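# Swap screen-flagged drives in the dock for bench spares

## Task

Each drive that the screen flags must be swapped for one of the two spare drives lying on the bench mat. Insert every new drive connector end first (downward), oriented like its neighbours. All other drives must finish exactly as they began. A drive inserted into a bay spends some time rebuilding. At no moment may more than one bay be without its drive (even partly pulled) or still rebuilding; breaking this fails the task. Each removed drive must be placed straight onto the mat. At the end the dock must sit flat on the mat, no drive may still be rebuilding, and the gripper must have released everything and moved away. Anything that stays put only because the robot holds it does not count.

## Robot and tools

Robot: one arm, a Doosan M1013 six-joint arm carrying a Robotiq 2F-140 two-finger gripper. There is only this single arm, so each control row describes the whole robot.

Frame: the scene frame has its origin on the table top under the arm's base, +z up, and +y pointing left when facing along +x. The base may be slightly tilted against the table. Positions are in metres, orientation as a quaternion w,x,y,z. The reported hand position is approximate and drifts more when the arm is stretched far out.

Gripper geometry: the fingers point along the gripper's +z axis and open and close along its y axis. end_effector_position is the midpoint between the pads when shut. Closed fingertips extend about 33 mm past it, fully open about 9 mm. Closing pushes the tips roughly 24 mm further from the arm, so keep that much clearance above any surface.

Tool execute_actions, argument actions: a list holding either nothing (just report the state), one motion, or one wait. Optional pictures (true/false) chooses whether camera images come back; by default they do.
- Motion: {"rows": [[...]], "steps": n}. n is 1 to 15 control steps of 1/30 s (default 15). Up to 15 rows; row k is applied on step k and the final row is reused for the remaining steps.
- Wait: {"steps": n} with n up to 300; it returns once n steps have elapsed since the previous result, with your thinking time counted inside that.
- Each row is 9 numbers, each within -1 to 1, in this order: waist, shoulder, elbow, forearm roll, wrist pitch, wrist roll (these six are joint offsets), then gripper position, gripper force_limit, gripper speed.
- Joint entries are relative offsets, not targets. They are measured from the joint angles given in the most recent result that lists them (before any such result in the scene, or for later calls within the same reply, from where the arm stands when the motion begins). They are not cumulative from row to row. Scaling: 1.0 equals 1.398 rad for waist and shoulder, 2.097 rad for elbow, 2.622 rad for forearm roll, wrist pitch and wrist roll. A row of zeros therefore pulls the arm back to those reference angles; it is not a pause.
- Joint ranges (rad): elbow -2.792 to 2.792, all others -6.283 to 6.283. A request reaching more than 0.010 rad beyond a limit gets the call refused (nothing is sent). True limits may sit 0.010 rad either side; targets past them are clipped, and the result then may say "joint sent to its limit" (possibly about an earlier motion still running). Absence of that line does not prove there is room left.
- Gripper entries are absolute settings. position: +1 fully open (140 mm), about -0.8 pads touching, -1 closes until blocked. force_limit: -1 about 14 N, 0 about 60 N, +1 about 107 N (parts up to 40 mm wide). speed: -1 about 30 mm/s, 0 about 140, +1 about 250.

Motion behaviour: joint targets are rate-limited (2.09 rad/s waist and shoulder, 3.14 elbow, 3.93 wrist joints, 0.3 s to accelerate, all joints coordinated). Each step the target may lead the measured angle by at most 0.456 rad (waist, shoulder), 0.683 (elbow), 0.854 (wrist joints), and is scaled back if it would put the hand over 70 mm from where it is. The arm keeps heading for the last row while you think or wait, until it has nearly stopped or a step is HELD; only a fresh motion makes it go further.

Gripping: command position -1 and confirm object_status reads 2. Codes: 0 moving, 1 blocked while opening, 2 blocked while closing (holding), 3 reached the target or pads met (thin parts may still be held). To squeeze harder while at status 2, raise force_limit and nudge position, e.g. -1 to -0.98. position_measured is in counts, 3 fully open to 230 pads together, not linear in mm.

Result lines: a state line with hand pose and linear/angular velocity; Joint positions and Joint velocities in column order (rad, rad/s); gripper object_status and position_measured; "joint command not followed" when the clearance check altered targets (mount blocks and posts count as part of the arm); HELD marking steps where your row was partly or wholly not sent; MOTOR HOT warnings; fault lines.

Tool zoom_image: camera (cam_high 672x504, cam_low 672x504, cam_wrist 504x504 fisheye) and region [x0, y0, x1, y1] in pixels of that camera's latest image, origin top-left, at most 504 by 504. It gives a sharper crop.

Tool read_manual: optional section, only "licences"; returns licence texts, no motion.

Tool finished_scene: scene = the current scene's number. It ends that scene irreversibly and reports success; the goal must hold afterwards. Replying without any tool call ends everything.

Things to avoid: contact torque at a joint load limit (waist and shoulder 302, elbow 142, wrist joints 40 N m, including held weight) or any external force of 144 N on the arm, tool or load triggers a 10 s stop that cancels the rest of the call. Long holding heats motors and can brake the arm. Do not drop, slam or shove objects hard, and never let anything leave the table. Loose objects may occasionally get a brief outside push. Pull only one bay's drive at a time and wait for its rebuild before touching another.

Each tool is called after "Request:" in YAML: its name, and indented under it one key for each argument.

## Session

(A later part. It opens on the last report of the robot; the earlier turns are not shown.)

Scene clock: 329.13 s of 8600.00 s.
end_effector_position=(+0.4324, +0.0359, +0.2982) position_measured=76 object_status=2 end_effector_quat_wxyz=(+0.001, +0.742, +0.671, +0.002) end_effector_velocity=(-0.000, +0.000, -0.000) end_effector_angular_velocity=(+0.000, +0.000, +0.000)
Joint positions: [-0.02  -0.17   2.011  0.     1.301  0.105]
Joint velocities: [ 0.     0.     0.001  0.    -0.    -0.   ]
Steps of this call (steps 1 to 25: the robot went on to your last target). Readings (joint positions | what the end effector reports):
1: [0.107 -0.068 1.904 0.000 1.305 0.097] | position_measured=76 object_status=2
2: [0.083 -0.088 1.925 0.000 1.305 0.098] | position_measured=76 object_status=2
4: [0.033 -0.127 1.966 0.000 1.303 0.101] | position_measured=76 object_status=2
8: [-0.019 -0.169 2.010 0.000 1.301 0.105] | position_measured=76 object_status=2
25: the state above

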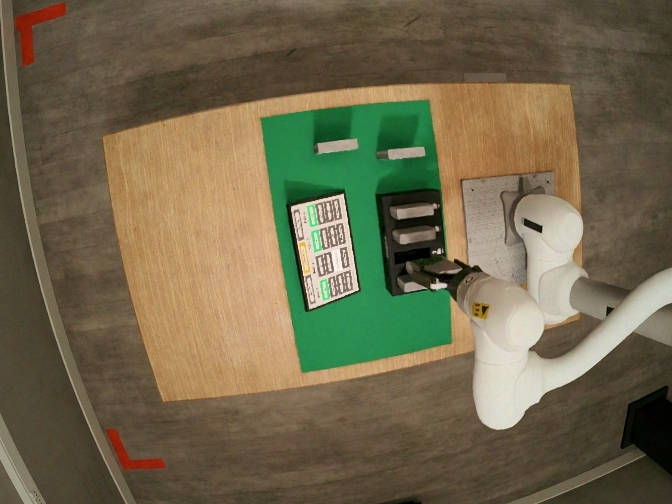

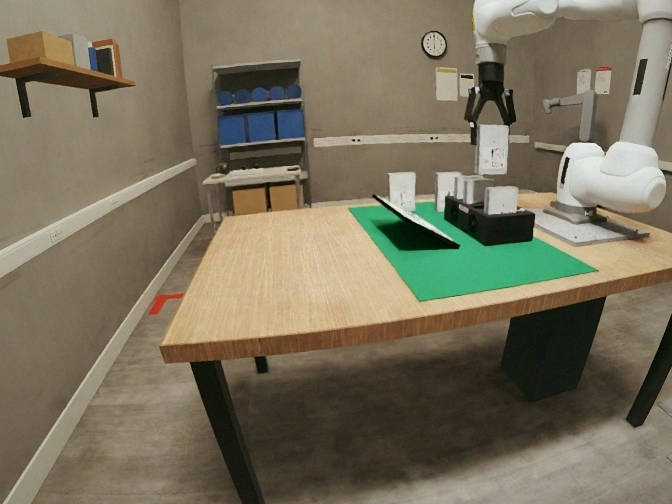

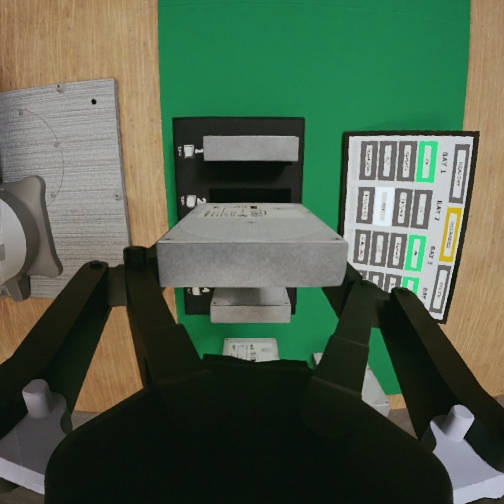

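Request:
execute_actions:
  actions:
    - {"rows":[[0,0.034,0.052,0,-0.0603,0,-1,0.3,0]]}
  pictures: false

Request:
execute_actions:
  actions:
    - {"rows":[[0,0.006,0.0052,0,-0.0072,0,-1,0.3,0],[0,0.006,0.0052,0,-0.0072,0,-1,0.3,0],[0,0.006,0.0052,0,-0.0072,0,-1,0.3,0],[0,0.012,0.0105,0,-0.0145,0,-1,0.3,0],[0,0.012,0.0105,0,-0.0145,0,-1,0.3,0],[0,0.012,0.0105,0,-0.0145,0,-1,0.3,0],[0,0.0175,0.016,0,-0.022,0,-1,0.3,0],[0,0.0175,0.016,0,-0.022,0,-1,0.3,0],[0,0.0175,0.016,0,-0.022,0,-1,0.3,0],[0,0.0232,0.021,0,-0.029,0,-1,0.3,0]]}

Scene clock: 334.93 s of 8600.00 s.
end_effector_position=(+0.4326, +0.0360, +0.2204) position_measured=76 object_status=2 end_effector_quat_wxyz=(+0.001, +0.742, +0.671, +0.003) end_effector_velocity=(-0.000, +0.000, -0.000) end_effector_angular_velocity=(+0.001, +0.001, -0.001)
Joint positions: [-0.02  -0.122  2.12   0.     1.143  0.105]
Joint velocities: [0.    0.001 0.    0.001 0.    0.   ]
Steps of this call (steps 1 to 15: the robot went on to your last target; steps 16 to 159: nothing new was sent; steps 160 to 174: all 15 steps of this action). Readings (joint positions | what the end effector reports):
160: [-0.020 -0.170 2.012 0.000 1.300 0.105] | position_measured=76 object_status=2
161: [-0.020 -0.166 2.019 0.000 1.288 0.105] | position_measured=76 object_status=2
163: [-0.020 -0.147 2.064 0.000 1.223 0.105] | position_measured=76 object_status=2
167: [-0.020 -0.122 2.119 0.000 1.144 0.105] | position_measured=76 object_status=2
174: the state above

Scene clock: 335.43 s of 8600.00 s.
end_effector_position=(+0.4335, +0.0361, +0.1845) position_measured=76 object_status=2 end_effector_quat_wxyz=(+0.001, +0.742, +0.671, +0.003) end_effector_velocity=(+0.001, +0.001, -0.003) end_effector_angular_velocity=(+0.000, -0.003, +0.001)
Joint positions: [-0.02  -0.09   2.163  0.     1.067  0.105]
Joint velocities: [ 0.001  0.002  0.003  0.    -0.008  0.   ]
Steps of this call (steps 1 to 15: all 15 steps of this action). Readings (joint positions | what the end effector reports):
1: [-0.020 -0.122 2.120 0.000 1.142 0.105] | position_measured=76 object_status=2
2: [-0.020 -0.119 2.124 0.000 1.134 0.105] | position_measured=76 object_status=2
4: [-0.020 -0.114 2.130 0.000 1.124 0.105] | position_measured=76 object_status=2
8: [-0.020 -0.103 2.146 0.000 1.097 0.105] | position_measured=76 object_status=2
15: the state above

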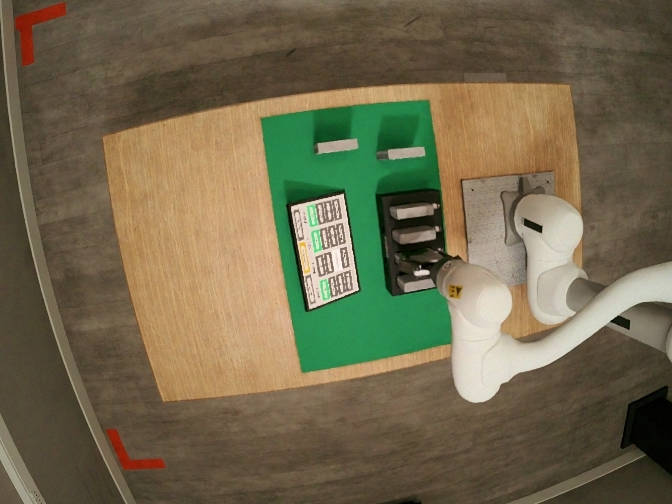

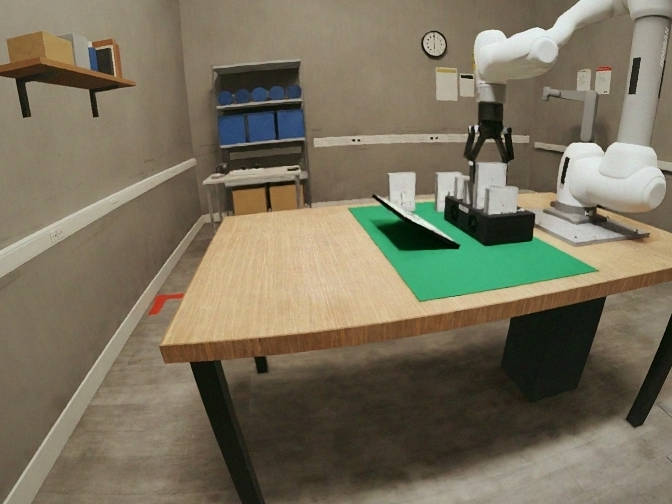

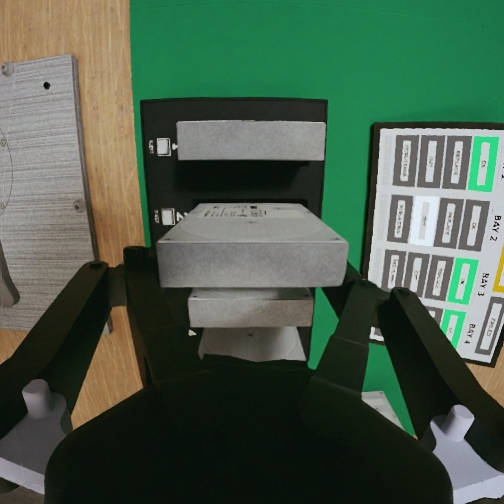

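Request:
execute_actions:
  actions:
    - {"rows":[[0,0.0096,0.0078,0,-0.0112,0,-1,0.3,0],[0,0.0096,0.0078,0,-0.0112,0,-1,0.3,0],[0,0.0096,0.0078,0,-0.0112,0,-1,0.3,0],[0,0.0196,0.0153,0,-0.0223,0,-1,0.3,0],[0,0.0196,0.0153,0,-0.0223,0,-1,0.3,0],[0,0.0196,0.0153,0,-0.0223,0,-1,0.3,0],[0,0.03,0.0226,0,-0.0335,0,-1,0.3,0],[0,0.03,0.0226,0,-0.0335,0,-1,0.3,0],[0,0.03,0.0226,0,-0.0335,0,-1,0.3,0],[0,0.0408,0.0296,0,-0.0446,0,-1,0.3,0]]}

Request:
execute_actions:
  actions:
    - {"rows":[[0,0.0093,0.0057,0,-0.0092,0,-1,0.3,0]]}

Scene clock: 341.50 s of 8600.00 s.
end_effector_position=(+0.4328, +0.0362, +0.1306) position_measured=76 object_status=2 end_effector_quat_wxyz=(+0.000, +0.742, +0.671, +0.002) end_effector_velocity=(+0.001, +0.000, -0.005) end_effector_angular_velocity=(-0.000, -0.004, +0.001)
Joint positions: [-0.02  -0.033  2.225  0.     0.951  0.105]
Joint velocities: [ 0.     0.005  0.006 -0.    -0.016 -0.001]
Steps of this call (steps 1 to 15: the robot went on to your last target; steps 16 to 167: nothing new was sent; steps 168 to 182: all 15 steps of this action). Readings (joint positions | what the end effector reports):
168: [-0.020 -0.089 2.164 0.000 1.066 0.105] | position_measured=76 object_status=2
169: [-0.020 -0.085 2.169 0.000 1.055 0.105] | position_measured=76 object_status=2
171: [-0.020 -0.077 2.179 0.000 1.039 0.105] | position_measured=76 object_status=2
175: [-0.020 -0.058 2.200 0.000 0.998 0.105] | position_measured=76 object_status=2
182: the state above

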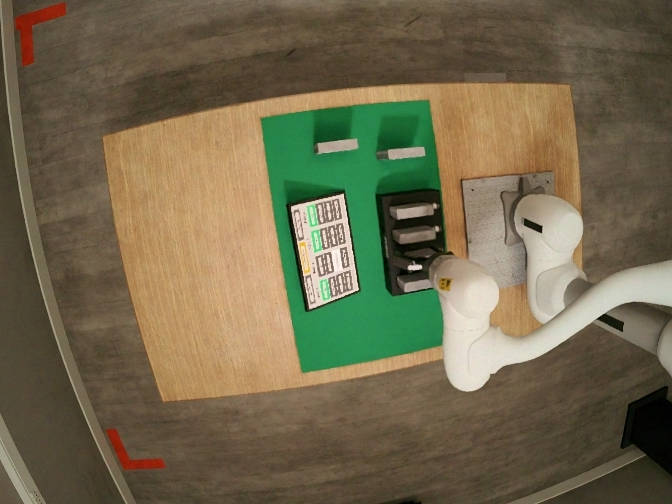

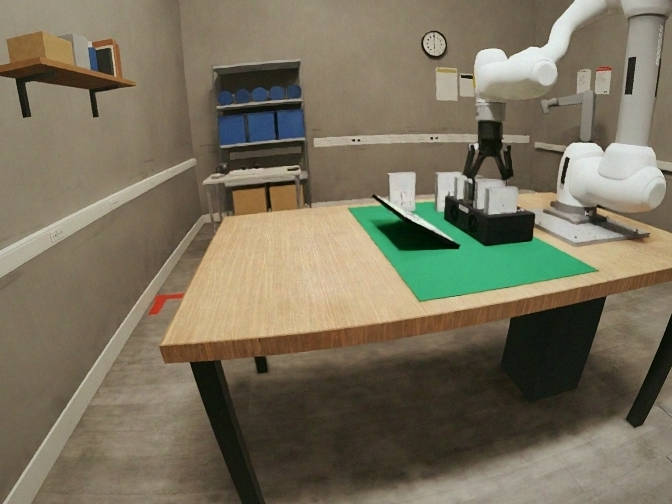

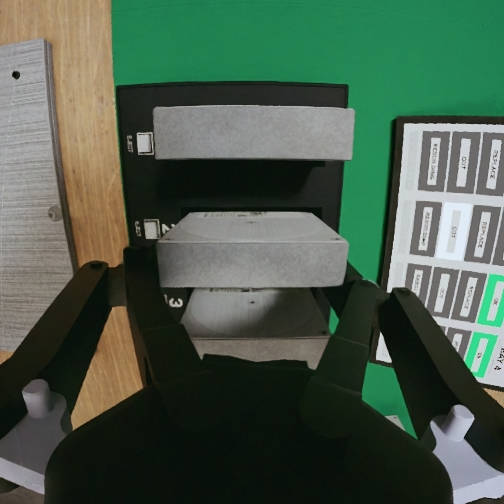

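Scene clock: 342.00 s of 8600.00 s.
end_effector_position=(+0.4325, +0.0363, +0.1197) position_measured=76 object_status=2 end_effector_quat_wxyz=(+0.000, +0.742, +0.671, +0.002) end_effector_velocity=(-0.000, +0.000, -0.000) end_effector_angular_velocity=(-0.001, +0.001, +0.001)
Joint positions: [-0.02  -0.02   2.237  0.     0.927  0.105]
Joint velocities: [ 0.001  0.     0.    -0.001  0.     0.001]
Steps of this call (steps 1 to 15: all 15 steps of this action). Readings (joint positions | what the end effector reports):
1: [-0.020 -0.033 2.226 0.000 0.949 0.105] | position_measured=76 object_status=2
2: [-0.020 -0.028 2.230 0.000 0.940 0.105] | position_measured=76 object_status=2
4: [-0.020 -0.021 2.236 0.000 0.929 0.105] | position_measured=76 object_status=2
8: [-0.020 -0.021 2.237 0.000 0.927 0.105] | position_measured=76 object_status=2
15: the state above

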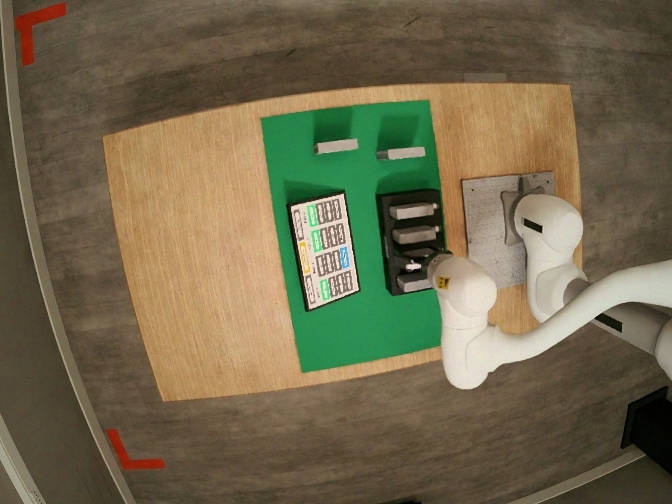

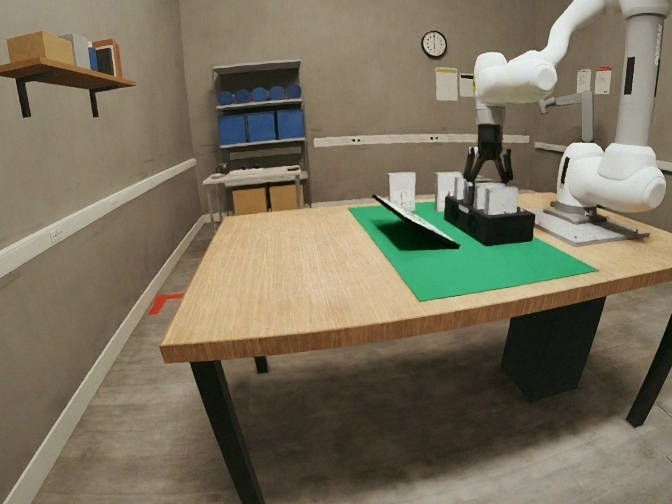

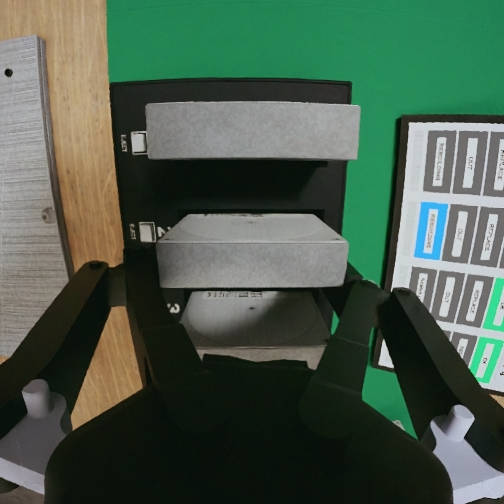

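Request:
execute_actions:
  actions:
    - {"rows":[[0,0,0,0,0,0,1,0.3,0]],"steps":12}
  pictures: false

Request:
execute_actions:
  actions:
    - {"rows":[[0,-0.05,-0.035,0,0.0535,0,1,0.3,0]],"steps":10}
  pictures: false

Request:
execute_actions:
  actions:
    - {"rows":[[0,-0.057,-0.073,0,0.089,0,1,0.3,0]]}
  pictures: false

Request:
execute_actions:
  actions:
    - {"steps":300}
  pictures: false

Request:
execute_actions:
  actions:
    - {"steps":300}
  pictures: false

Request:
execute_actions:
  actions:
    - {"steps":300}
  pictures: false

Request:
execute_actions:
  actions:
    - {"steps":300}

Scene clock: 348.03 s of 8600.00 s.
end_effector_position=(+0.4325, +0.0363, +0.1196) position_measured=3 object_status=0 end_effector_quat_wxyz=(-0.000, +0.742, +0.671, +0.002) end_effector_velocity=(+0.000, +0.001, +0.000) end_effector_angular_velocity=(+0.001, -0.001, +0.002)
Joint positions: [-0.02  -0.02   2.237  0.     0.927  0.105]
Joint velocities: [ 0.002 -0.    -0.     0.001 -0.    -0.   ]
Steps of this call (steps 1 to 15: the robot went on to your last target; steps 16 to 169: nothing new was sent; steps 170 to 181: all 12 steps of this action). Readings (joint positions | what the end effector reports):
170: [-0.020 -0.020 2.237 0.000 0.927 0.105] | position_measured=76 object_status=0
171: [-0.020 -0.020 2.238 0.000 0.927 0.105] | position_measured=76 object_status=0
173: [-0.020 -0.020 2.239 -0.000 0.927 0.105] | position_measured=56 object_status=0
177: [-0.020 -0.020 2.237 -0.000 0.927 0.105] | position_measured=25 object_status=0
181: the state above

Scene clock: 348.37 s of 8600.00 s.
end_effector_position=(+0.4333, +0.0362, +0.1842) position_measured=3 object_status=3 end_effector_quat_wxyz=(+0.001, +0.742, +0.671, +0.003) end_effector_velocity=(-0.000, +0.000, +0.001) end_effector_angular_velocity=(+0.001, +0.002, -0.001)
Joint positions: [-0.02  -0.09   2.164  0.     1.067  0.105]
Joint velocities: [ 0.    -0.    -0.002  0.001  0.004  0.001]
Steps of this call (steps 1 to 10: all 10 steps of this action). Readings (joint positions | what the end effector reports):
1: [-0.020 -0.021 2.236 0.000 0.928 0.105] | position_measured=3 object_status=0
2: [-0.020 -0.027 2.230 0.000 0.940 0.105] | position_measured=3 object_status=0
4: [-0.020 -0.058 2.197 0.000 1.004 0.105] | position_measured=3 object_status=0
8: [-0.020 -0.090 2.164 0.000 1.066 0.105] | position_measured=3 object_status=3
10: the state above

Scene clock: 348.87 s of 8600.00 s.
end_effector_position=(+0.4325, +0.0359, +0.2980) position_measured=3 object_status=3 end_effector_quat_wxyz=(+0.001, +0.742, +0.671, +0.003) end_effector_velocity=(+0.000, +0.000, +0.001) end_effector_angular_velocity=(+0.002, -0.002, -0.002)
Joint positions: [-0.02  -0.17   2.011  0.     1.3    0.105]
Joint velocities: [-0.001 -0.001 -0.001  0.002  0.001  0.   ]
Steps of this call (steps 1 to 15: all 15 steps of this action). Readings (joint positions | what the end effector reports):
1: [-0.020 -0.091 2.163 0.000 1.069 0.105] | position_measured=3 object_status=3
2: [-0.020 -0.094 2.155 0.000 1.081 0.105] | position_measured=3 object_status=3
4: [-0.020 -0.117 2.113 0.000 1.146 0.105] | position_measured=3 object_status=3
8: [-0.020 -0.163 2.024 0.000 1.279 0.105] | position_measured=3 object_status=3
15: the state above

Scene clock: 358.87 s of 8600.00 s.
end_effector_position=(+0.4325, +0.0360, +0.2981) position_measured=3 object_status=3 end_effector_quat_wxyz=(+0.001, +0.742, +0.671, +0.003) end_effector_velocity=(+0.000, -0.001, +0.000) end_effector_angular_velocity=(-0.000, -0.001, -0.001)
Joint positions: [-0.02  -0.17   2.011  0.     1.3    0.105]
Joint velocities: [-0.002  0.    -0.    -0.    -0.    -0.001]
Steps of this call (steps 1 to 15: the robot went on to your last target; steps 16 to 300: nothing new was sent). Readings (joint positions | what the end effector reports):
1: [-0.020 -0.170 2.011 0.000 1.300 0.105] | position_measured=3 object_status=3
2: [-0.020 -0.170 2.011 0.000 1.300 0.105] | position_measured=3 object_status=3
4: [-0.020 -0.170 2.011 0.000 1.300 0.105] | position_measured=3 object_status=3
8: [-0.020 -0.170 2.011 0.000 1.300 0.105] | position_measured=3 object_status=3
300: the state above
The arm was judged still, so your last target was given up. Only a new action makes it travel on or press farther. Fingers that are still opening or closing keep moving.

Scene clock: 368.87 s of 8600.00 s.
end_effector_position=(+0.4325, +0.0360, +0.2981) position_measured=3 object_status=3 end_effector_quat_wxyz=(+0.001, +0.742, +0.671, +0.003) end_effector_velocity=(+0.000, +0.000, +0.000) end_effector_angular_velocity=(-0.000, -0.000, +0.000)
Joint positions: [-0.02  -0.17   2.011  0.     1.3    0.105]
Joint velocities: [ 0. -0. -0. -0.  0.  0.]
Steps of this call (steps 1 to 300: nothing new was sent). Readings (joint positions | what the end effector reports):
1: [-0.020 -0.170 2.011 0.000 1.300 0.105] | position_measured=3 object_status=3
2: [-0.020 -0.170 2.011 0.000 1.300 0.105] | position_measured=3 object_status=3
4: [-0.020 -0.170 2.011 0.000 1.300 0.105] | position_measured=3 object_status=3
8: [-0.020 -0.170 2.011 0.000 1.300 0.105] | position_measured=3 object_status=3
300: the state above

Scene clock: 378.87 s of 8600.00 s.
end_effector_position=(+0.4325, +0.0360, +0.2981) position_measured=3 object_status=3 end_effector_quat_wxyz=(+0.001, +0.742, +0.671, +0.003) end_effector_velocity=(+0.000, -0.000, +0.000) end_effector_angular_velocity=(+0.000, -0.001, -0.002)
Joint positions: [-0.02  -0.17   2.011  0.     1.3    0.105]
Joint velocities: [-0.001  0.    -0.001  0.    -0.     0.001]
Steps of this call (steps 1 to 300: nothing new was sent). Readings (joint positions | what the end effector reports):
1: [-0.020 -0.170 2.011 0.000 1.300 0.105] | position_measured=3 object_status=3
2: [-0.020 -0.170 2.011 0.000 1.300 0.105] | position_measured=3 object_status=3
4: [-0.020 -0.170 2.011 0.000 1.300 0.105] | position_measured=3 object_status=3
8: [-0.020 -0.170 2.011 0.000 1.300 0.105] | position_measured=3 object_status=3
300: the state above

Scene clock: 388.87 s of 8600.00 s.
end_effector_position=(+0.4325, +0.0360, +0.2981) position_measured=3 object_status=3 end_effector_quat_wxyz=(+0.001, +0.742, +0.671, +0.003) end_effector_velocity=(+0.001, +0.000, +0.001) end_effector_angular_velocity=(+0.001, -0.002, -0.001)
Joint positions: [-0.02  -0.17   2.011  0.     1.3    0.105]
Joint velocities: [-0.     0.    -0.003  0.001  0.     0.   ]
Steps of this call (steps 1 to 300: nothing new was sent). Readings (joint positions | what the end effector reports):
1: [-0.020 -0.170 2.011 0.000 1.300 0.105] | position_measured=3 object_status=3
2: [-0.020 -0.170 2.011 0.000 1.300 0.105] | position_measured=3 object_status=3
4: [-0.020 -0.170 2.011 0.000 1.300 0.105] | position_measured=3 object_status=3
8: [-0.020 -0.170 2.011 0.000 1.300 0.105] | position_measured=3 object_status=3
300: the state above

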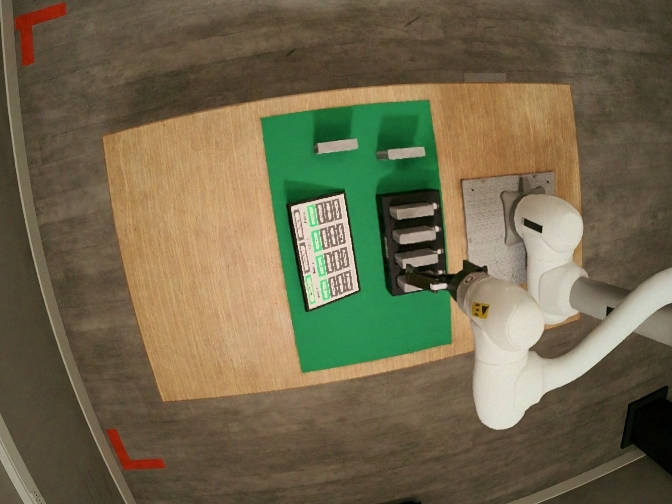

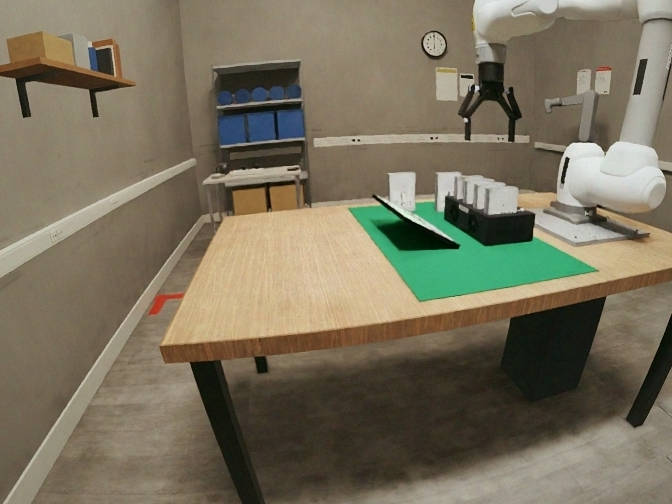

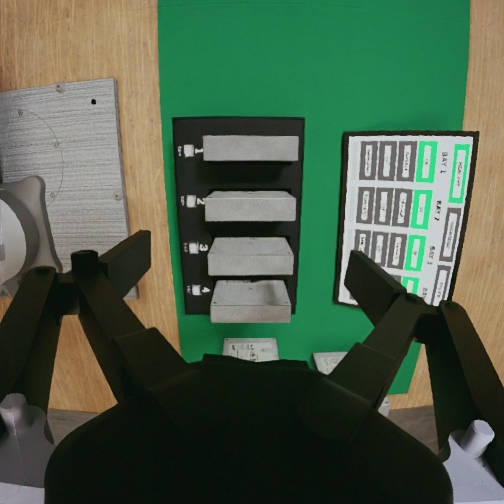

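Request:
finished_scene:
  scene: 2

The scene is finished: the task was done.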